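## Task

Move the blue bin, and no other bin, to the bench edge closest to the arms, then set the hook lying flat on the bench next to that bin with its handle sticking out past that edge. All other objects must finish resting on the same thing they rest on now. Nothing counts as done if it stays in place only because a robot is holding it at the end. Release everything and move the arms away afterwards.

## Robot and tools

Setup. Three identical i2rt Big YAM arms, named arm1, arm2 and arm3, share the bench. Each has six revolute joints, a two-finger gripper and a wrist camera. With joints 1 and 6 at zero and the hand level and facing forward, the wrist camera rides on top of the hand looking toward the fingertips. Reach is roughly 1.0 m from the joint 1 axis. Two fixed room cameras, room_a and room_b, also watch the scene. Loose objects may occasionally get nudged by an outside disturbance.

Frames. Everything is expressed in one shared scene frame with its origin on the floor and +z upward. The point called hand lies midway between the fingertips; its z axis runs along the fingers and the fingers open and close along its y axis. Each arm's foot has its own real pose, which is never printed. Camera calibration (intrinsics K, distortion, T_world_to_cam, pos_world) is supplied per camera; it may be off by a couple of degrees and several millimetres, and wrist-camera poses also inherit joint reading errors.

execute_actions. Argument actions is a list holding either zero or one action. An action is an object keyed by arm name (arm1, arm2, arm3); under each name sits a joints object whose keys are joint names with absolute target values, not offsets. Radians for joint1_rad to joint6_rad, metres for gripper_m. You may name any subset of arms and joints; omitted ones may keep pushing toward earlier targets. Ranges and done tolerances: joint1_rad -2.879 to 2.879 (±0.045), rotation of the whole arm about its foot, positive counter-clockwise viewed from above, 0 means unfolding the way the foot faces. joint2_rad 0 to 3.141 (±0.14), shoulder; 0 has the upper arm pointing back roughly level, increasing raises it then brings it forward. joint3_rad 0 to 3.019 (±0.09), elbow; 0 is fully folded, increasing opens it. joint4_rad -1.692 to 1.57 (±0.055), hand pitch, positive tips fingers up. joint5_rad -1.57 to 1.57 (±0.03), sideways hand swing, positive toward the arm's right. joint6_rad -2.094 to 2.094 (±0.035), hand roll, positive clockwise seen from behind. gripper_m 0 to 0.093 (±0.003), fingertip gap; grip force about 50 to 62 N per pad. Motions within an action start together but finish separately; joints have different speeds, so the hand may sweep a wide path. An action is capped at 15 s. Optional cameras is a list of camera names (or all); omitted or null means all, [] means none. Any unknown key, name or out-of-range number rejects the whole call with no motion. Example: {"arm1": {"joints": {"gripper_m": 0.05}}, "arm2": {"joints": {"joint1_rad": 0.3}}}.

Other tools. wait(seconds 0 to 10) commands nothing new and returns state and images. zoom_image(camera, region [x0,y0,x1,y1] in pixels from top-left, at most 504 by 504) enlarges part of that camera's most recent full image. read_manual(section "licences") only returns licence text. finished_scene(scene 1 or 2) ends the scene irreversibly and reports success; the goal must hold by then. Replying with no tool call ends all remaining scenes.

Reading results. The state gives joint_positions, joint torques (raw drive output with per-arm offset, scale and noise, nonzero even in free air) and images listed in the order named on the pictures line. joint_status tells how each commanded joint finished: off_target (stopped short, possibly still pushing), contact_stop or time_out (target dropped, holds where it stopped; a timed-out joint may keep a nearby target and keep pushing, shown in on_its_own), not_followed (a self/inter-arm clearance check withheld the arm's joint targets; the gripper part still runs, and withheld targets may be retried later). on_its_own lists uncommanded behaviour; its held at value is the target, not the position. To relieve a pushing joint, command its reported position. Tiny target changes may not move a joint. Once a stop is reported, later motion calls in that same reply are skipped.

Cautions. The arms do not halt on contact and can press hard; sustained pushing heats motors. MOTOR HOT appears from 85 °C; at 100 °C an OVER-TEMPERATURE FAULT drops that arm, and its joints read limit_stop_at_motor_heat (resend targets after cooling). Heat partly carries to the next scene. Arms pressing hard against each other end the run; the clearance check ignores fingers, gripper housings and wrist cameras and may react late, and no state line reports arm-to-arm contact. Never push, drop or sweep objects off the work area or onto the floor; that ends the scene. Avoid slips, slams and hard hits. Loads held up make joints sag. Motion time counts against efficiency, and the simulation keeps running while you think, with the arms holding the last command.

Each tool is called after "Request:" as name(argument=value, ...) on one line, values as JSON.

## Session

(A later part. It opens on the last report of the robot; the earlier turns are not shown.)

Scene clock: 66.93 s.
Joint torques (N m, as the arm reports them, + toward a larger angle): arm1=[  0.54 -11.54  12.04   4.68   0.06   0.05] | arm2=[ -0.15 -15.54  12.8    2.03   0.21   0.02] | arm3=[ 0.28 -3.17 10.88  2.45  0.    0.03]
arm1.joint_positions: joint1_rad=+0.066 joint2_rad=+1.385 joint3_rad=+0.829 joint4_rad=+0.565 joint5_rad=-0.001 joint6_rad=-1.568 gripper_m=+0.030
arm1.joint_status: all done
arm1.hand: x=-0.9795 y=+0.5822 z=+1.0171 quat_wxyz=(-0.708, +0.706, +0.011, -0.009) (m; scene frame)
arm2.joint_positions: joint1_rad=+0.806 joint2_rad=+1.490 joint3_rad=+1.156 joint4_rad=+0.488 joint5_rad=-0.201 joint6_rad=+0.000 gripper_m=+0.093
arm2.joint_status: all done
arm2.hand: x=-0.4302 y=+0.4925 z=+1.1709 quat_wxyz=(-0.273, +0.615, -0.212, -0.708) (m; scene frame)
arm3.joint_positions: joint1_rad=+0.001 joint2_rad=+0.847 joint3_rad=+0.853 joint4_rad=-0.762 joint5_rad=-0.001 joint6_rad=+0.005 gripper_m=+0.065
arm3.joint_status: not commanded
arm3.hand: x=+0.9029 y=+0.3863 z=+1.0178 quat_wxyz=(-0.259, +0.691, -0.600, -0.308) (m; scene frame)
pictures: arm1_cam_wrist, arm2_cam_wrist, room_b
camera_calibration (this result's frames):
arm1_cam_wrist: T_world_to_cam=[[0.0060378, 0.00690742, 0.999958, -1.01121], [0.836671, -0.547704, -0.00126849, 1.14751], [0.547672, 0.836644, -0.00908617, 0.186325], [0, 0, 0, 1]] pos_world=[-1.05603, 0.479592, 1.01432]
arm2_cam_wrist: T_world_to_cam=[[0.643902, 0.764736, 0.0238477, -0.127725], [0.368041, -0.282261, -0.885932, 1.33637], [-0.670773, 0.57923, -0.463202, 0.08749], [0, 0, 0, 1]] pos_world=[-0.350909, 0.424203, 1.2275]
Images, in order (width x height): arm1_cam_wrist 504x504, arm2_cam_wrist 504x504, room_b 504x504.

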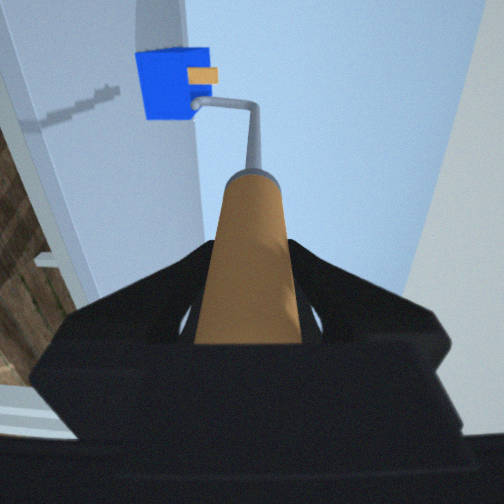

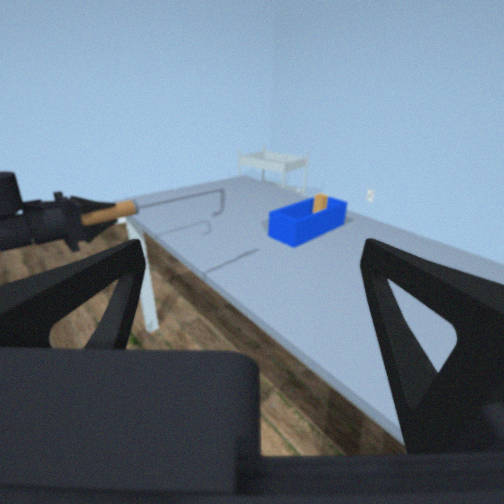

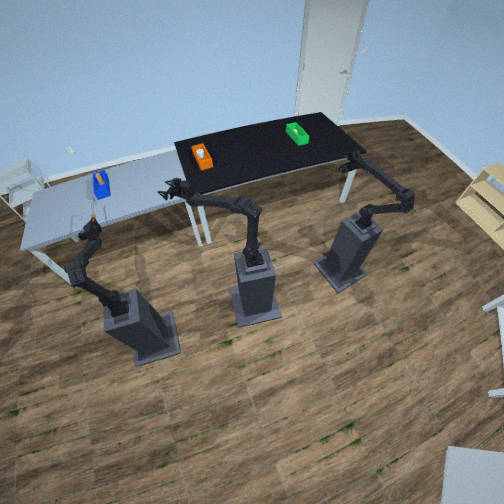

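Request:
execute_actions(actions=[{"arm1":{"joints":{"joint2_rad":1.85,"joint3_rad":1.9,"joint4_rad":0.17}}}], cameras=[])

Request:
execute_actions(actions=[{"arm1":{"joints":{"joint2_rad":2.19,"joint3_rad":2.18}}}], cameras=["arm1_cam_wrist","arm2_cam_wrist","room_a"])

Request:
zoom_image(camera="arm2_cam_wrist", region=[170, 140, 370, 260])

Scene clock: 73.33 s.
Joint torques (N m, as the arm reports them, + toward a larger angle): arm1=[  0.76 -21.57  16.19   3.52   0.03   0.06] | arm2=[ -0.04 -15.84  12.93   2.     0.19   0.03] | arm3=[ 0.07 -3.34 10.89  2.45  0.02  0.02]
arm1.joint_positions: joint1_rad=+0.064 joint2_rad=+1.887 joint3_rad=+1.825 joint4_rad=+0.141 joint5_rad=+0.000 joint6_rad=-1.569 gripper_m=+0.030
arm1.joint_status: all done
arm1.hand: x=-0.9848 y=+0.8248 z=+1.1640 quat_wxyz=(-0.732, +0.681, +0.010, -0.008) (m; scene frame)
arm2.joint_positions: joint1_rad=+0.806 joint2_rad=+1.490 joint3_rad=+1.156 joint4_rad=+0.488 joint5_rad=-0.201 joint6_rad=+0.000 gripper_m=+0.093
arm2.joint_status: not commanded
arm2.hand: x=-0.4302 y=+0.4925 z=+1.1709 quat_wxyz=(-0.273, +0.615, -0.212, -0.708) (m; scene frame)
arm3.joint_positions: joint1_rad=+0.001 joint2_rad=+0.847 joint3_rad=+0.853 joint4_rad=-0.762 joint5_rad=-0.001 joint6_rad=+0.005 gripper_m=+0.065
arm3.joint_status: not commanded
arm3.hand: x=+0.9029 y=+0.3863 z=+1.0178 quat_wxyz=(-0.259, +0.691, -0.600, -0.308) (m; scene frame)
pictures: none
No camera images: the call's "cameras" was empty. Leave "cameras" out to get every camera's image.

Scene clock: 75.63 s.
Joint torques (N m, as the arm reports them, + toward a larger angle): arm1=[  0.49 -28.8   17.17   3.83   0.     0.07] | arm2=[ -0.06 -15.82  12.92   1.97   0.19   0.03] | arm3=[ 0.48 -3.05 10.89  2.34  0.05  0.02]
arm1.joint_positions: joint1_rad=+0.064 joint2_rad=+2.268 joint3_rad=+2.089 joint4_rad=+0.133 joint5_rad=+0.000 joint6_rad=-1.570 gripper_m=+0.030
arm1.joint_status: joint3_rad time_out (moved +0.263 of +0.355); the others done
arm1.on_its_own: joint3_rad reads +2.089 and still pushes toward +2.180 since a time_out
arm1.hand: x=-0.9865 y=+0.9316 z=+0.9956 quat_wxyz=(-0.688, +0.726, +0.011, -0.007) (m; scene frame)
arm2.joint_positions: joint1_rad=+0.806 joint2_rad=+1.490 joint3_rad=+1.156 joint4_rad=+0.488 joint5_rad=-0.201 joint6_rad=+0.000 gripper_m=+0.093
arm2.joint_status: not commanded
arm2.hand: x=-0.4302 y=+0.4925 z=+1.1709 quat_wxyz=(-0.273, +0.615, -0.212, -0.708) (m; scene frame)
arm3.joint_positions: joint1_rad=+0.001 joint2_rad=+0.847 joint3_rad=+0.853 joint4_rad=-0.762 joint5_rad=-0.001 joint6_rad=+0.005 gripper_m=+0.065
arm3.joint_status: not commanded
arm3.hand: x=+0.9029 y=+0.3863 z=+1.0178 quat_wxyz=(-0.259, +0.691, -0.600, -0.308) (m; scene frame)
pictures: arm1_cam_wrist, arm2_cam_wrist, room_a
camera_calibration (this result's frames):
arm1_cam_wrist: T_world_to_cam=[[0.00236491, 0.0635875, 0.997973, -1.04649], [0.834576, -0.5499, 0.0330601, 1.31047], [0.550887, 0.832807, -0.0543691, -0.0504987], [0, 0, 0, 1]] pos_world=[-1.06339, 0.829225, 0.9983]
arm2_cam_wrist: T_world_to_cam=[[0.643902, 0.764736, 0.0238477, -0.127725], [0.368041, -0.282261, -0.885932, 1.33637], [-0.670773, 0.57923, -0.463202, 0.08749], [0, 0, 0, 1]] pos_world=[-0.350909, 0.424203, 1.2275]
Images, in order (width x height): arm1_cam_wrist 504x504, arm2_cam_wrist 504x504, room_a 504x504.

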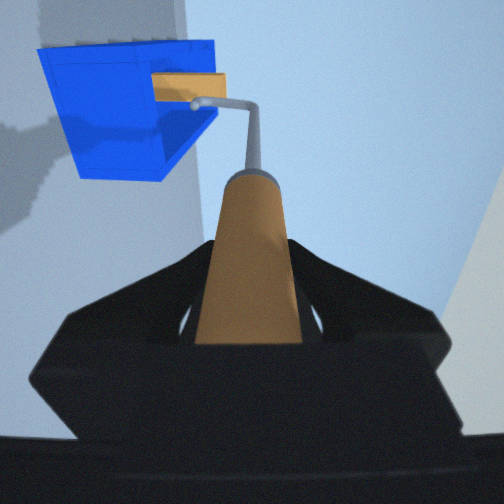

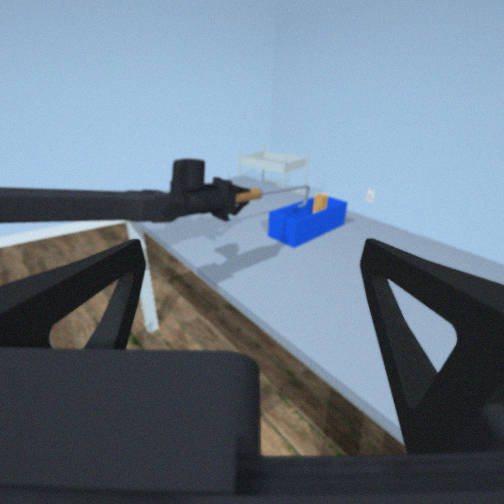

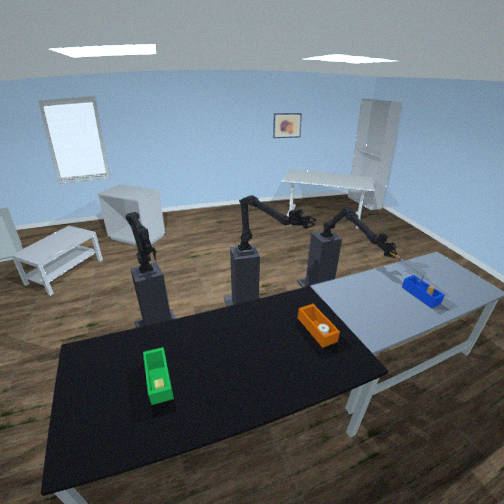

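Region (170, 140, 370, 260) of arm2_cam_wrist's 504x504 image, scaled by 2.520, with more detail than that image has; it fills the top 302 rows of this view, and the rest is white.

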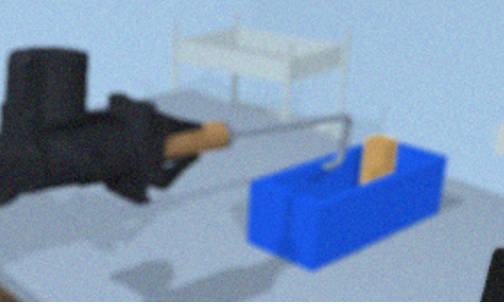

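Request:
execute_actions(actions=[{"arm1":{"joints":{"joint2_rad":2.14,"joint3_rad":1.85,"joint4_rad":0.25}}}], cameras=["arm2_cam_wrist"])

Request:
zoom_image(camera="arm2_cam_wrist", region=[170, 140, 370, 260])

Scene clock: 80.90 s.
Joint torques (N m, as the arm reports them, + toward a larger angle): arm1=[  0.37 -23.7   12.23   3.19  -0.01   0.08] | arm2=[  0.07 -15.67  12.87   1.94   0.19   0.03] | arm3=[ 0.11 -3.64 10.9   2.32  0.02  0.02]
arm1.joint_positions: joint1_rad=+0.064 joint2_rad=+2.180 joint3_rad=+1.816 joint4_rad=+0.226 joint5_rad=+0.000 joint6_rad=-1.570 gripper_m=+0.030
arm1.joint_status: all done
arm1.hand: x=-0.9850 y=+0.8873 z=+0.9306 quat_wxyz=(-0.654, +0.757, +0.011, -0.006) (m; scene frame)
arm2.joint_positions: joint1_rad=+0.806 joint2_rad=+1.490 joint3_rad=+1.156 joint4_rad=+0.488 joint5_rad=-0.201 joint6_rad=+0.000 gripper_m=+0.093
arm2.joint_status: not commanded
arm2.hand: x=-0.4302 y=+0.4925 z=+1.1709 quat_wxyz=(-0.273, +0.615, -0.212, -0.708) (m; scene frame)
arm3.joint_positions: joint1_rad=+0.001 joint2_rad=+0.847 joint3_rad=+0.853 joint4_rad=-0.762 joint5_rad=-0.001 joint6_rad=+0.005 gripper_m=+0.065
arm3.joint_status: not commanded
arm3.hand: x=+0.9029 y=+0.3863 z=+1.0178 quat_wxyz=(-0.259, +0.691, -0.600, -0.308) (m; scene frame)
pictures: arm2_cam_wrist
camera_calibration (this result's frames):
arm2_cam_wrist: T_world_to_cam=[[0.643902, 0.764736, 0.0238477, -0.127725], [0.368041, -0.282261, -0.885932, 1.33637], [-0.670773, 0.57923, -0.463202, 0.08749], [0, 0, 0, 1]] pos_world=[-0.350909, 0.424203, 1.2275]
Images, in order (width x height): arm2_cam_wrist 504x504.

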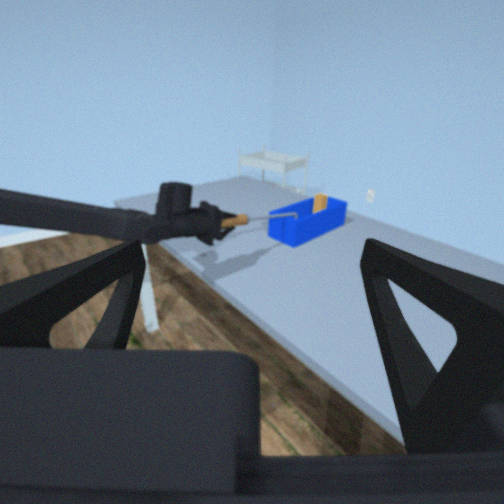

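Region (170, 140, 370, 260) of arm2_cam_wrist's 504x504 image, scaled by 2.520, with more detail than that image has; it fills the top 302 rows of this view, and the rest is white.

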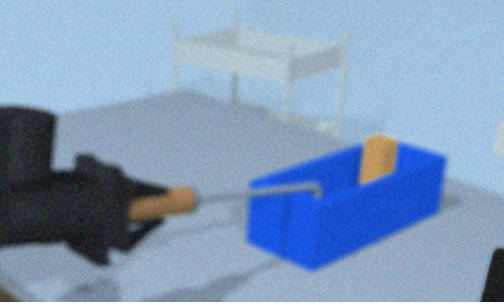

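Request:
execute_actions(actions=[{"arm1":{"joints":{"joint2_rad":1.88,"joint3_rad":1.405,"joint4_rad":0.43}},"arm2":{"joints":{"joint5_rad":-0.35,"joint4_rad":0.45}}}], cameras=["arm2_cam_wrist"])

Request:
execute_actions(actions=[{"arm1":{"joints":{"joint2_rad":1.63,"joint3_rad":1.055,"joint4_rad":0.53}}}], cameras=["arm2_cam_wrist","room_b"])

Request:
zoom_image(camera="arm2_cam_wrist", region=[160, 170, 380, 300])

Scene clock: 86.40 s.
Joint torques (N m, as the arm reports them, + toward a larger angle): arm1=[  0.43 -20.04  11.28   4.05  -0.01   0.08] | arm2=[  0.05 -15.67  12.89   1.13   0.04   0.04] | arm3=[ 0.4  -3.44 11.04  2.34  0.02  0.06]
arm1.joint_positions: joint1_rad=+0.064 joint2_rad=+1.916 joint3_rad=+1.374 joint4_rad=+0.388 joint5_rad=+0.000 joint6_rad=-1.570 gripper_m=+0.030
arm1.joint_status: all done
arm1.hand: x=-0.9823 y=+0.7767 z=+0.9288 quat_wxyz=(-0.648, +0.761, +0.011, -0.006) (m; scene frame)
arm2.joint_positions: joint1_rad=+0.806 joint2_rad=+1.490 joint3_rad=+1.156 joint4_rad=+0.461 joint5_rad=-0.347 joint6_rad=+0.000 gripper_m=+0.093
arm2.joint_status: all done
arm2.hand: x=-0.4453 y=+0.4733 z=+1.1634 quat_wxyz=(-0.223, +0.642, -0.166, -0.715) (m; scene frame)
arm3.joint_positions: joint1_rad=+0.001 joint2_rad=+0.847 joint3_rad=+0.853 joint4_rad=-0.762 joint5_rad=-0.001 joint6_rad=+0.005 gripper_m=+0.065
arm3.joint_status: not commanded
arm3.hand: x=+0.9029 y=+0.3863 z=+1.0178 quat_wxyz=(-0.259, +0.691, -0.600, -0.308) (m; scene frame)
pictures: arm2_cam_wrist
camera_calibration (this result's frames):
arm2_cam_wrist: T_world_to_cam=[[0.52704, 0.849063, 0.0363537, -0.209647], [0.434548, -0.232482, -0.870126, 1.31753], [-0.73034, 0.474389, -0.491486, 0.141], [0, 0, 0, 1]] pos_world=[-0.359061, 0.417417, 1.22334]
Images, in order (width x height): arm2_cam_wrist 504x504.

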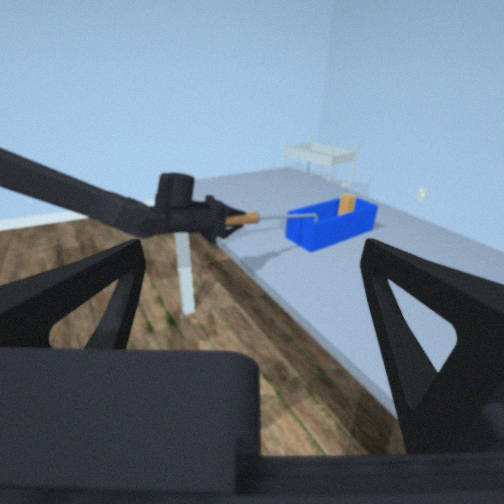

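Scene clock: 87.53 s.
Joint torques (N m, as the arm reports them, + toward a larger angle): arm1=[  0.63 -15.89  10.54   4.4   -0.01   0.08] | arm2=[  0.03 -15.48  12.88   1.11   0.02   0.03] | arm3=[-0.34 -3.64 10.96  2.32  0.03  0.05]
arm1.joint_positions: joint1_rad=+0.064 joint2_rad=+1.665 joint3_rad=+1.028 joint4_rad=+0.481 joint5_rad=+0.000 joint6_rad=-1.570 gripper_m=+0.030
arm1.joint_status: all done
arm1.hand: x=-0.9796 y=+0.6676 z=+0.9360 quat_wxyz=(-0.647, +0.762, +0.011, -0.006) (m; scene frame)
arm2.joint_positions: joint1_rad=+0.806 joint2_rad=+1.490 joint3_rad=+1.156 joint4_rad=+0.461 joint5_rad=-0.347 joint6_rad=+0.000 gripper_m=+0.093
arm2.joint_status: not commanded
arm2.hand: x=-0.4453 y=+0.4733 z=+1.1634 quat_wxyz=(-0.223, +0.642, -0.166, -0.715) (m; scene frame)
arm3.joint_positions: joint1_rad=+0.001 joint2_rad=+0.847 joint3_rad=+0.853 joint4_rad=-0.762 joint5_rad=-0.001 joint6_rad=+0.005 gripper_m=+0.065
arm3.joint_status: not commanded
arm3.hand: x=+0.9029 y=+0.3863 z=+1.0178 quat_wxyz=(-0.259, +0.691, -0.600, -0.308) (m; scene frame)
pictures: arm2_cam_wrist, room_b
camera_calibration (this result's frames):
arm2_cam_wrist: T_world_to_cam=[[0.52704, 0.849063, 0.0363537, -0.209647], [0.434548, -0.232482, -0.870126, 1.31753], [-0.73034, 0.474389, -0.491486, 0.141], [0, 0, 0, 1]] pos_world=[-0.359061, 0.417417, 1.22334]
Images, in order (width x height): arm2_cam_wrist 504x504, room_b 504x504.

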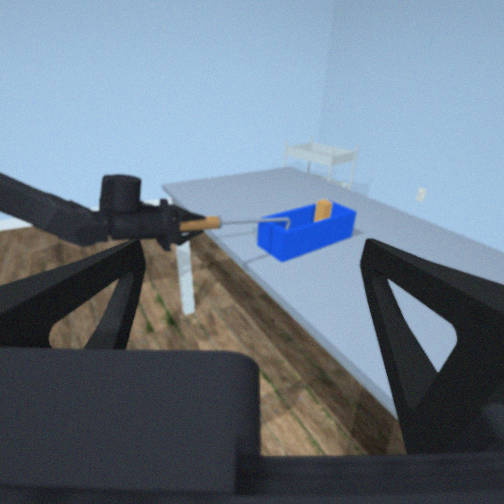

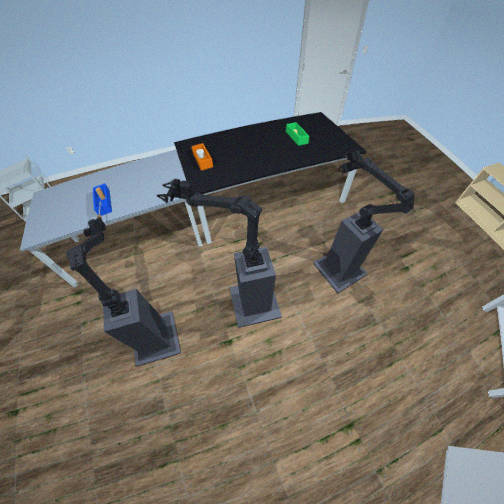

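Region (160, 170, 380, 300) of arm2_cam_wrist's 504x504 image, scaled by 2.291, with more detail than that image has; it fills the top 298 rows of this view, and the rest is white.

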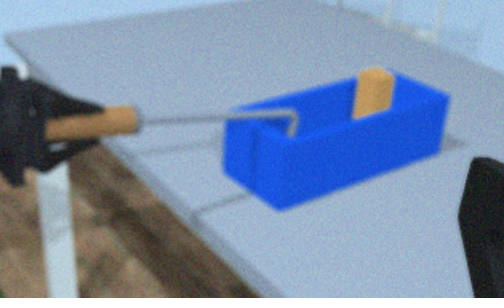

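Request:
execute_actions(actions=[{"arm1":{"joints":{"joint2_rad":1.46,"joint3_rad":0.848,"joint4_rad":0.575}}}], cameras=["arm2_cam_wrist","room_b"])

Request:
zoom_image(camera="arm2_cam_wrist", region=[160, 170, 380, 300])

Scene clock: 94.50 s.
Joint torques (N m, as the arm reports them, + toward a larger angle): arm1=[  0.63 -13.88  10.71   4.5   -0.01   0.08] | arm2=[  0.01 -15.5   12.88   1.16   0.04   0.03] | arm3=[ 0.5  -4.   10.96  2.31  0.03  0.03]
arm1.joint_positions: joint1_rad=+0.064 joint2_rad=+1.500 joint3_rad=+0.816 joint4_rad=+0.524 joint5_rad=+0.000 joint6_rad=-1.570 gripper_m=+0.030
arm1.joint_status: all done
arm1.hand: x=-0.9778 y=+0.5943 z=+0.9338 quat_wxyz=(-0.646, +0.763, +0.011, -0.006) (m; scene frame)
arm2.joint_positions: joint1_rad=+0.806 joint2_rad=+1.490 joint3_rad=+1.156 joint4_rad=+0.461 joint5_rad=-0.347 joint6_rad=+0.000 gripper_m=+0.093
arm2.joint_status: not commanded
arm2.hand: x=-0.4453 y=+0.4733 z=+1.1634 quat_wxyz=(-0.223, +0.642, -0.166, -0.715) (m; scene frame)
arm3.joint_positions: joint1_rad=+0.001 joint2_rad=+0.847 joint3_rad=+0.853 joint4_rad=-0.762 joint5_rad=-0.001 joint6_rad=+0.005 gripper_m=+0.065
arm3.joint_status: not commanded
arm3.hand: x=+0.9029 y=+0.3863 z=+1.0178 quat_wxyz=(-0.259, +0.691, -0.600, -0.308) (m; scene frame)
pictures: arm2_cam_wrist, room_b
camera_calibration (this result's frames):
arm2_cam_wrist: T_world_to_cam=[[0.52704, 0.849063, 0.0363537, -0.209647], [0.434548, -0.232482, -0.870126, 1.31753], [-0.73034, 0.474389, -0.491486, 0.141], [0, 0, 0, 1]] pos_world=[-0.359061, 0.417417, 1.22334]
Images, in order (width x height): arm2_cam_wrist 504x504, room_b 504x504.

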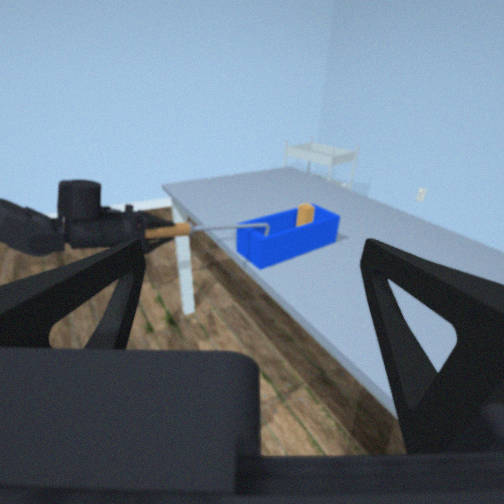

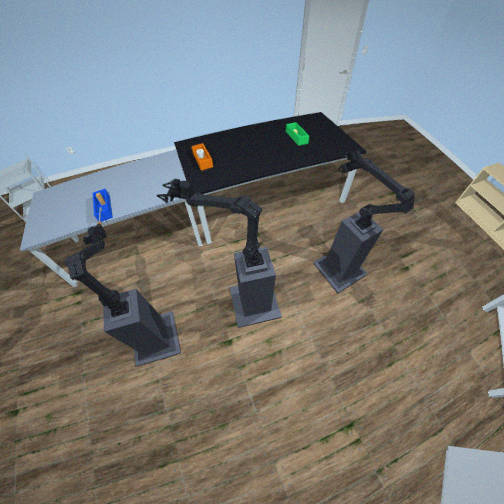

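Region (160, 170, 380, 300) of arm2_cam_wrist's 504x504 image, scaled by 2.291, with more detail than that image has; it fills the top 298 rows of this view, and the rest is white.

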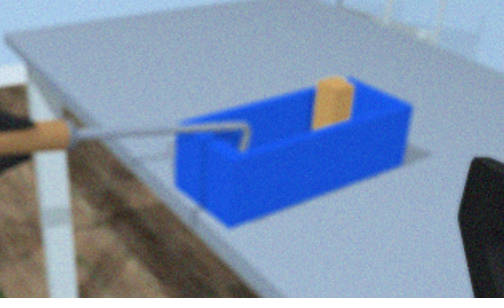

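Request:
execute_actions(actions=[{"arm1":{"joints":{"joint2_rad":1.49,"joint3_rad":1.05,"joint4_rad":0.58}}}], cameras=["arm2_cam_wrist"])

Request:
execute_actions(actions=[{"arm1":{"joints":{"joint1_rad":0.35,"joint5_rad":0.25}}}], cameras=[])

Request:
execute_actions(actions=[{"arm1":{"joints":{"joint2_rad":2.02,"joint3_rad":1.53,"joint4_rad":0.53}}}], cameras=["arm1_cam_wrist","arm2_cam_wrist","room_b"])

Scene clock: 100.77 s.
Joint torques (N m, as the arm reports them, + toward a larger angle): arm1=[  0.67 -14.93  14.01   4.1    0.01   0.08] | arm2=[ -0.03 -15.57  12.9    1.1    0.05   0.03] | arm3=[ 0.44 -4.15 10.9   2.32  0.02 -0.01]
arm1.joint_positions: joint1_rad=+0.064 joint2_rad=+1.527 joint3_rad=+0.986 joint4_rad=+0.539 joint5_rad=+0.000 joint6_rad=-1.570 gripper_m=+0.030
arm1.joint_status: all done
arm1.hand: x=-0.9794 y=+0.6396 z=+1.0151 quat_wxyz=(-0.704, +0.710, +0.010, -0.007) (m; scene frame)
arm2.joint_positions: joint1_rad=+0.806 joint2_rad=+1.490 joint3_rad=+1.156 joint4_rad=+0.461 joint5_rad=-0.347 joint6_rad=+0.000 gripper_m=+0.093
arm2.joint_status: not commanded
arm2.hand: x=-0.4453 y=+0.4733 z=+1.1634 quat_wxyz=(-0.223, +0.642, -0.166, -0.715) (m; scene frame)
arm3.joint_positions: joint1_rad=+0.001 joint2_rad=+0.847 joint3_rad=+0.853 joint4_rad=-0.762 joint5_rad=-0.001 joint6_rad=+0.005 gripper_m=+0.065
arm3.joint_status: not commanded
arm3.hand: x=+0.9029 y=+0.3863 z=+1.0178 quat_wxyz=(-0.259, +0.691, -0.600, -0.308) (m; scene frame)
pictures: arm2_cam_wrist
camera_calibration (this result's frames):
arm2_cam_wrist: T_world_to_cam=[[0.52704, 0.849063, 0.0363537, -0.209647], [0.434548, -0.232482, -0.870126, 1.31753], [-0.73034, 0.474389, -0.491486, 0.141], [0, 0, 0, 1]] pos_world=[-0.359061, 0.417417, 1.22334]
Images, in order (width x height): arm2_cam_wrist 504x504.

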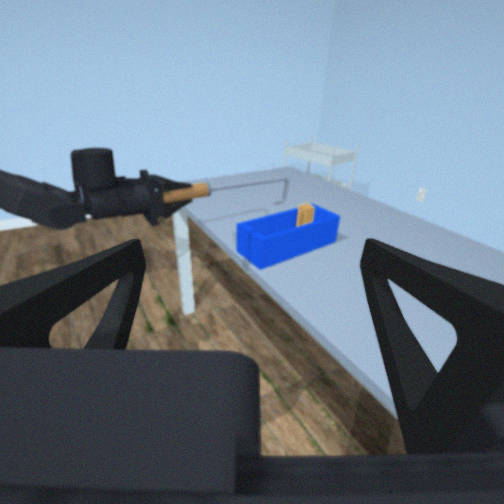

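Scene clock: 102.07 s.
Joint torques (N m, as the arm reports them, + toward a larger angle): arm1=[  1.02 -14.68  14.     4.01   0.06   0.08] | arm2=[ -0.32 -15.69  12.91   1.15   0.03   0.04] | arm3=[ 0.49 -3.82 10.89  2.49  0.03  0.05]
arm1.joint_positions: joint1_rad=+0.348 joint2_rad=+1.527 joint3_rad=+0.986 joint4_rad=+0.539 joint5_rad=+0.250 joint6_rad=-1.570 gripper_m=+0.030
arm1.joint_status: all done
arm1.hand: x=-1.1176 y=+0.6172 z=+1.0144 quat_wxyz=(-0.704, +0.710, +0.023, -0.019) (m; scene frame)
arm2.joint_positions: joint1_rad=+0.806 joint2_rad=+1.490 joint3_rad=+1.156 joint4_rad=+0.461 joint5_rad=-0.347 joint6_rad=+0.000 gripper_m=+0.093
arm2.joint_status: not commanded
arm2.hand: x=-0.4453 y=+0.4733 z=+1.1634 quat_wxyz=(-0.223, +0.642, -0.166, -0.715) (m; scene frame)
arm3.joint_positions: joint1_rad=+0.001 joint2_rad=+0.847 joint3_rad=+0.853 joint4_rad=-0.762 joint5_rad=-0.001 joint6_rad=+0.005 gripper_m=+0.065
arm3.joint_status: not commanded
arm3.hand: x=+0.9029 y=+0.3863 z=+1.0178 quat_wxyz=(-0.259, +0.691, -0.600, -0.308) (m; scene frame)
pictures: none
No camera images: the call's "cameras" was empty. Leave "cameras" out to get every camera's image.

Scene clock: 103.47 s.
Joint torques (N m, as the arm reports them, + toward a larger angle): arm1=[  1.33 -21.22  14.32   2.9    0.03   0.08] | arm2=[ -0.13 -15.69  12.9    1.11   0.02   0.03] | arm3=[ 0.21 -3.43 10.87  2.35  0.04  0.03]
arm1.joint_positions: joint1_rad=+0.348 joint2_rad=+2.054 joint3_rad=+1.458 joint4_rad=+0.512 joint5_rad=+0.250 joint6_rad=-1.570 gripper_m=+0.030
arm1.joint_status: all done
arm1.hand: x=-1.1693 y=+0.7809 z=+0.8976 quat_wxyz=(-0.675, +0.737, +0.030, -0.011) (m; scene frame)
arm2.joint_positions: joint1_rad=+0.806 joint2_rad=+1.490 joint3_rad=+1.156 joint4_rad=+0.461 joint5_rad=-0.347 joint6_rad=+0.000 gripper_m=+0.093
arm2.joint_status: not commanded
arm2.hand: x=-0.4453 y=+0.4733 z=+1.1634 quat_wxyz=(-0.223, +0.642, -0.166, -0.715) (m; scene frame)
arm3.joint_positions: joint1_rad=+0.001 joint2_rad=+0.847 joint3_rad=+0.853 joint4_rad=-0.762 joint5_rad=-0.001 joint6_rad=+0.005 gripper_m=+0.065
arm3.joint_status: not commanded
arm3.hand: x=+0.9029 y=+0.3863 z=+1.0178 quat_wxyz=(-0.259, +0.691, -0.600, -0.308) (m; scene frame)
pictures: arm1_cam_wrist, arm2_cam_wrist, room_b
camera_calibration (this result's frames):
arm1_cam_wrist: T_world_to_cam=[[-0.0223126, 0.0972176, 0.995013, -0.991139], [0.851831, -0.519142, 0.0698245, 1.34661], [0.523341, 0.849141, -0.0712296, 0.140575], [0, 0, 0, 1]] pos_world=[-1.24277, 0.676069, 0.902183]
arm2_cam_wrist: T_world_to_cam=[[0.52704, 0.849063, 0.0363537, -0.209647], [0.434548, -0.232482, -0.870126, 1.31753], [-0.73034, 0.474389, -0.491486, 0.141], [0, 0, 0, 1]] pos_world=[-0.359061, 0.417417, 1.22334]
Images, in order (width x height): arm1_cam_wrist 504x504, arm2_cam_wrist 504x504, room_b 504x504.

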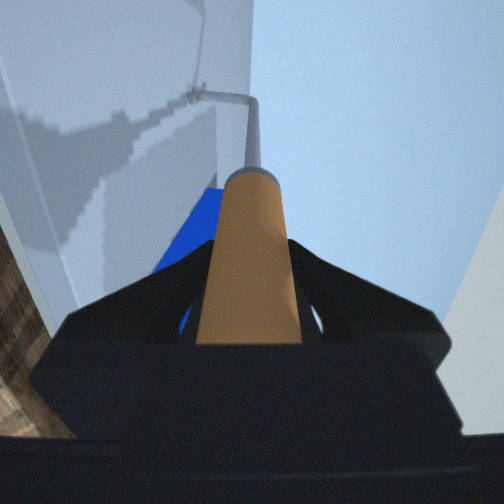

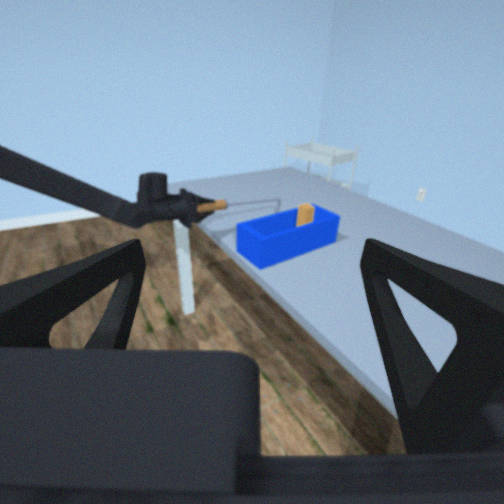

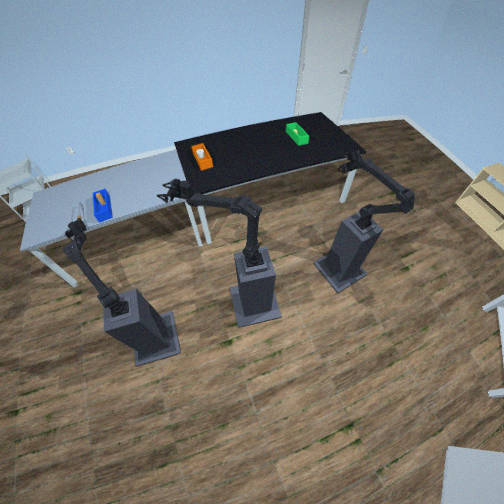

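Request:
execute_actions(actions=[{"arm1":{"joints":{"joint6_rad":-0.7,"joint2_rad":2.10,"joint3_rad":1.52,"joint4_rad":0.62}}}], cameras=[])

Request:
execute_actions(actions=[{"arm1":{"joints":{"joint6_rad":0,"joint5_rad":0.33,"joint2_rad":2.20,"joint4_rad":0.76}}}], cameras=["arm1_cam_wrist","arm2_cam_wrist"])

Scene clock: 109.27 s.
Joint torques (N m, as the arm reports them, + toward a larger angle): arm1=[  1.03 -20.52  13.13   3.3   -0.02   0.17] | arm2=[  0.01 -15.67  12.89   1.11   0.05   0.02] | arm3=[-0.25 -3.88 10.98  2.46  0.02  0.05]
arm1.joint_positions: joint1_rad=+0.348 joint2_rad=+2.121 joint3_rad=+1.458 joint4_rad=+0.594 joint5_rad=+0.252 joint6_rad=-0.710 gripper_m=+0.030
arm1.joint_status: all done
arm1.hand: x=-1.1704 y=+0.7854 z=+0.8644 quat_wxyz=(-0.613, +0.678, -0.279, -0.294) (m; scene frame)
arm2.joint_positions: joint1_rad=+0.806 joint2_rad=+1.490 joint3_rad=+1.156 joint4_rad=+0.461 joint5_rad=-0.347 joint6_rad=+0.000 gripper_m=+0.093
arm2.joint_status: not commanded
arm2.hand: x=-0.4453 y=+0.4733 z=+1.1634 quat_wxyz=(-0.223, +0.642, -0.166, -0.715) (m; scene frame)
arm3.joint_positions: joint1_rad=+0.001 joint2_rad=+0.847 joint3_rad=+0.853 joint4_rad=-0.762 joint5_rad=-0.001 joint6_rad=+0.005 gripper_m=+0.065
arm3.joint_status: not commanded
arm3.hand: x=+0.9029 y=+0.3863 z=+1.0178 quat_wxyz=(-0.259, +0.691, -0.600, -0.308) (m; scene frame)
pictures: none
No camera images: the call's "cameras" was empty. Leave "cameras" out to get every camera's image.

Scene clock: 110.93 s.
Joint torques (N m, as the arm reports them, + toward a larger angle): arm1=[  1.05 -20.48  12.53   3.43  -0.03   0.09] | arm2=[ -0.03 -15.62  12.91   1.13   0.03   0.04] | arm3=[ 0.13 -3.44 11.04  2.31  0.03  0.08]
arm1.joint_positions: joint1_rad=+0.348 joint2_rad=+2.215 joint3_rad=+1.458 joint4_rad=+0.731 joint5_rad=+0.332 joint6_rad=-0.010 gripper_m=+0.030
arm1.joint_status: all done
arm1.hand: x=-1.1579 y=+0.7881 z=+0.8223 quat_wxyz=(-0.504, +0.508, -0.507, -0.480) (m; scene frame)
arm2.joint_positions: joint1_rad=+0.806 joint2_rad=+1.490 joint3_rad=+1.156 joint4_rad=+0.461 joint5_rad=-0.347 joint6_rad=+0.000 gripper_m=+0.093
arm2.joint_status: not commanded
arm2.hand: x=-0.4453 y=+0.4733 z=+1.1634 quat_wxyz=(-0.223, +0.642, -0.166, -0.715) (m; scene frame)
arm3.joint_positions: joint1_rad=+0.001 joint2_rad=+0.847 joint3_rad=+0.853 joint4_rad=-0.762 joint5_rad=-0.001 joint6_rad=+0.005 gripper_m=+0.065
arm3.joint_status: not commanded
arm3.hand: x=+0.9029 y=+0.3863 z=+1.0178 quat_wxyz=(-0.259, +0.691, -0.600, -0.308) (m; scene frame)
pictures: arm1_cam_wrist, arm2_cam_wrist
camera_calibration (this result's frames):
arm1_cam_wrist: T_world_to_cam=[[0.999794, -0.0129734, 0.0155914, 1.15903], [0.00476495, -0.596951, -0.802263, 1.14344], [0.0197154, 0.802173, -0.596767, 0.00910755], [0, 0, 0, 1]] pos_world=[-1.16442, 0.690306, 0.9047]
arm2_cam_wrist: T_world_to_cam=[[0.52704, 0.849063, 0.0363537, -0.209647], [0.434548, -0.232482, -0.870126, 1.31753], [-0.73034, 0.474389, -0.491486, 0.141], [0, 0, 0, 1]] pos_world=[-0.359061, 0.417417, 1.22334]
Images, in order (width x height): arm1_cam_wrist 504x504, arm2_cam_wrist 504x504.

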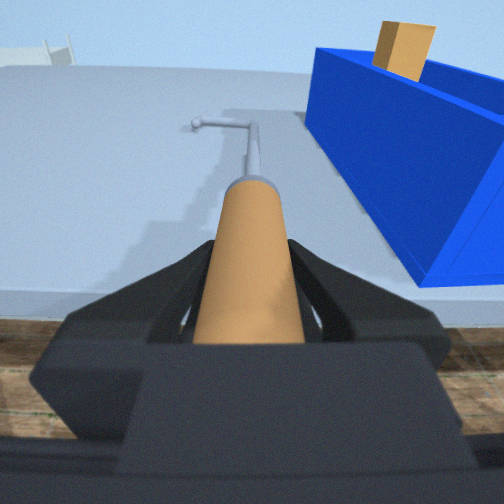

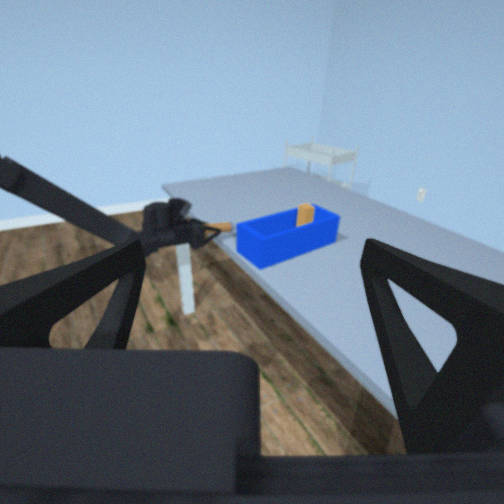

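Request:
execute_actions(actions=[{"arm1":{"joints":{"joint2_rad":2.24}}}], cameras=[])

Request:
execute_actions(actions=[{"arm1":{"joints":{"gripper_m":0.08,"joint3_rad":1.49}}}], cameras=["arm1_cam_wrist"])

Request:
execute_actions(actions=[{"arm1":{"joints":{"joint1_rad":0.42,"joint2_rad":2.03,"joint3_rad":1.0,"joint4_rad":1.0}}}], cameras=["arm1_cam_wrist"])

Request:
execute_actions(actions=[{"arm1":{"joints":{"joint2_rad":1.5,"joint3_rad":0.45}}}], cameras=["arm2_cam_wrist","room_b"])

Scene clock: 116.73 s.
Joint torques (N m, as the arm reports them, + toward a larger angle): arm1=[  1.1  -19.67  12.11   3.12  -0.02   0.1 ] | arm2=[ -0.08 -15.79  12.85   1.18   0.04   0.03] | arm3=[ 0.2  -3.57 10.76  2.53  0.03  0.  ]
arm1.joint_positions: joint1_rad=+0.348 joint2_rad=+2.240 joint3_rad=+1.461 joint4_rad=+0.737 joint5_rad=+0.332 joint6_rad=-0.009 gripper_m=+0.030
arm1.joint_status: all done
arm1.hand: x=-1.1580 y=+0.7885 z=+0.8055 quat_wxyz=(-0.501, +0.513, -0.510, -0.475) (m; scene frame)
arm2.joint_positions: joint1_rad=+0.806 joint2_rad=+1.490 joint3_rad=+1.156 joint4_rad=+0.461 joint5_rad=-0.347 joint6_rad=+0.000 gripper_m=+0.093
arm2.joint_status: not commanded
arm2.hand: x=-0.4453 y=+0.4733 z=+1.1634 quat_wxyz=(-0.223, +0.642, -0.166, -0.715) (m; scene frame)
arm3.joint_positions: joint1_rad=+0.001 joint2_rad=+0.847 joint3_rad=+0.853 joint4_rad=-0.762 joint5_rad=-0.001 joint6_rad=+0.005 gripper_m=+0.065
arm3.joint_status: not commanded
arm3.hand: x=+0.9029 y=+0.3863 z=+1.0178 quat_wxyz=(-0.259, +0.691, -0.600, -0.308) (m; scene frame)
pictures: none
No camera images: the call's "cameras" was empty. Leave "cameras" out to get every camera's image.

Scene clock: 117.40 s.
Joint torques (N m, as the arm reports them, + toward a larger angle): arm1=[  1.07 -19.6    9.77   2.94  -0.03   0.08] | arm2=[ -0.17 -15.7   12.86   1.14   0.03   0.03] | arm3=[ 0.7  -4.04 10.89  2.55  0.05  0.05]
arm1.joint_positions: joint1_rad=+0.348 joint2_rad=+2.240 joint3_rad=+1.461 joint4_rad=+0.741 joint5_rad=+0.332 joint6_rad=-0.007 gripper_m=+0.080
arm1.joint_status: all done
arm1.hand: x=-1.1580 y=+0.7886 z=+0.8063 quat_wxyz=(-0.501, +0.511, -0.510, -0.477) (m; scene frame)
arm2.joint_positions: joint1_rad=+0.806 joint2_rad=+1.490 joint3_rad=+1.156 joint4_rad=+0.461 joint5_rad=-0.347 joint6_rad=+0.000 gripper_m=+0.093
arm2.joint_status: not commanded
arm2.hand: x=-0.4453 y=+0.4733 z=+1.1634 quat_wxyz=(-0.223, +0.642, -0.166, -0.715) (m; scene frame)
arm3.joint_positions: joint1_rad=+0.001 joint2_rad=+0.847 joint3_rad=+0.853 joint4_rad=-0.762 joint5_rad=-0.001 joint6_rad=+0.005 gripper_m=+0.065
arm3.joint_status: not commanded
arm3.hand: x=+0.9029 y=+0.3863 z=+1.0178 quat_wxyz=(-0.259, +0.691, -0.600, -0.308) (m; scene frame)
pictures: arm1_cam_wrist
camera_calibration (this result's frames):
arm1_cam_wrist: T_world_to_cam=[[0.999777, -0.0129347, 0.0166688, 1.15847], [0.00542441, -0.605902, -0.795521, 1.13332], [0.0203894, 0.795434, -0.605697, 0.0124836], [0, 0, 0, 1]] pos_world=[-1.16461, 0.691736, 0.889831]
Images, in order (width x height): arm1_cam_wrist 504x504.

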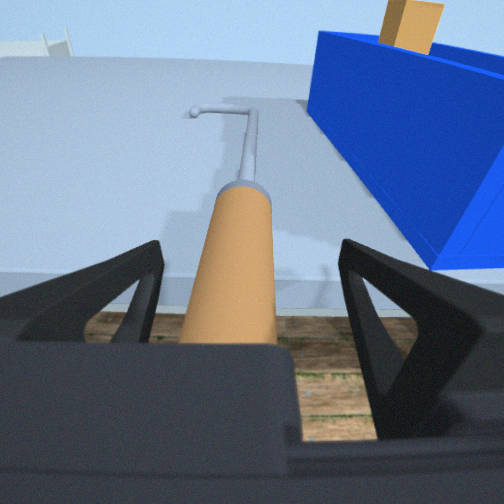

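Scene clock: 118.70 s.
Joint torques (N m, as the arm reports them, + toward a larger angle): arm1=[  0.57 -14.85   6.6    2.56   0.01   0.07] | arm2=[ -0.15 -15.63  12.89   1.11   0.04   0.03] | arm3=[ 0.32 -4.04 10.83  2.36  0.02  0.03]
arm1.joint_positions: joint1_rad=+0.426 joint2_rad=+2.029 joint3_rad=+0.988 joint4_rad=+0.988 joint5_rad=+0.331 joint6_rad=-0.007 gripper_m=+0.080
arm1.joint_status: all done
arm1.hand: x=-1.1666 y=+0.6426 z=+0.7976 quat_wxyz=(-0.480, +0.535, -0.492, -0.492) (m; scene frame)
arm2.joint_positions: joint1_rad=+0.806 joint2_rad=+1.490 joint3_rad=+1.156 joint4_rad=+0.461 joint5_rad=-0.347 joint6_rad=+0.000 gripper_m=+0.093
arm2.joint_status: not commanded
arm2.hand: x=-0.4453 y=+0.4733 z=+1.1634 quat_wxyz=(-0.223, +0.642, -0.166, -0.715) (m; scene frame)
arm3.joint_positions: joint1_rad=+0.001 joint2_rad=+0.847 joint3_rad=+0.853 joint4_rad=-0.762 joint5_rad=-0.001 joint6_rad=+0.005 gripper_m=+0.065
arm3.joint_status: not commanded
arm3.hand: x=+0.9029 y=+0.3863 z=+1.0178 quat_wxyz=(-0.259, +0.691, -0.600, -0.308) (m; scene frame)
pictures: arm1_cam_wrist
camera_calibration (this result's frames):
arm1_cam_wrist: T_world_to_cam=[[0.997684, 0.0650053, 0.0200191, 1.1101], [0.0558106, -0.614132, -0.787227, 1.09551], [-0.0388795, 0.786521, -0.616338, 0.0685609], [0, 0, 0, 1]] pos_world=[-1.166, 0.546701, 0.882449]
Images, in order (width x height): arm1_cam_wrist 504x504.

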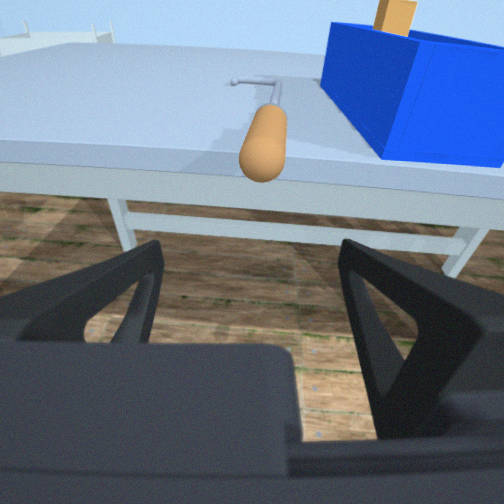

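Scene clock: 119.90 s.
Joint torques (N m, as the arm reports them, + toward a larger angle): arm1=[ 0.54 -8.18  6.04  2.63  0.01  0.07] | arm2=[ -0.17 -15.7   12.88   1.12   0.04   0.02] | arm3=[ 0.27 -3.79 10.98  2.42  0.02  0.02]
arm1.joint_positions: joint1_rad=+0.426 joint2_rad=+1.505 joint3_rad=+0.444 joint4_rad=+0.988 joint5_rad=+0.331 joint6_rad=-0.007 gripper_m=+0.080
arm1.joint_status: all done
arm1.hand: x=-1.0944 y=+0.4647 z=+0.8635 quat_wxyz=(-0.476, +0.541, -0.495, -0.485) (m; scene frame)
arm2.joint_positions: joint1_rad=+0.806 joint2_rad=+1.490 joint3_rad=+1.156 joint4_rad=+0.461 joint5_rad=-0.347 joint6_rad=+0.000 gripper_m=+0.093
arm2.joint_status: not commanded
arm2.hand: x=-0.4453 y=+0.4733 z=+1.1634 quat_wxyz=(-0.223, +0.642, -0.166, -0.715) (m; scene frame)
arm3.joint_positions: joint1_rad=+0.001 joint2_rad=+0.847 joint3_rad=+0.853 joint4_rad=-0.762 joint5_rad=-0.001 joint6_rad=+0.005 gripper_m=+0.065
arm3.joint_status: not commanded
arm3.hand: x=+0.9029 y=+0.3863 z=+1.0178 quat_wxyz=(-0.259, +0.691, -0.600, -0.308) (m; scene frame)
pictures: arm2_cam_wrist, room_b
camera_calibration (this result's frames):
arm2_cam_wrist: T_world_to_cam=[[0.52704, 0.849063, 0.0363537, -0.209647], [0.434548, -0.232482, -0.870126, 1.31753], [-0.73034, 0.474389, -0.491486, 0.141], [0, 0, 0, 1]] pos_world=[-0.359061, 0.417417, 1.22334]
Images, in order (width x height): arm2_cam_wrist 504x504, room_b 504x504.

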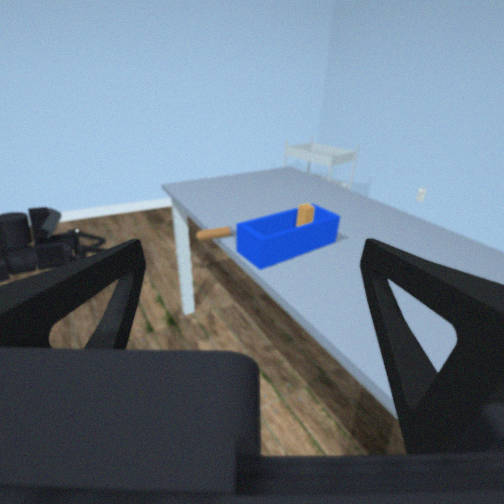

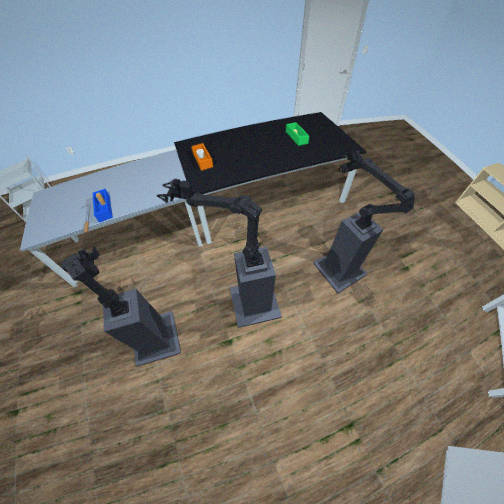

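Request:
finished_scene(scene=2)

The scene is finished: the task was done.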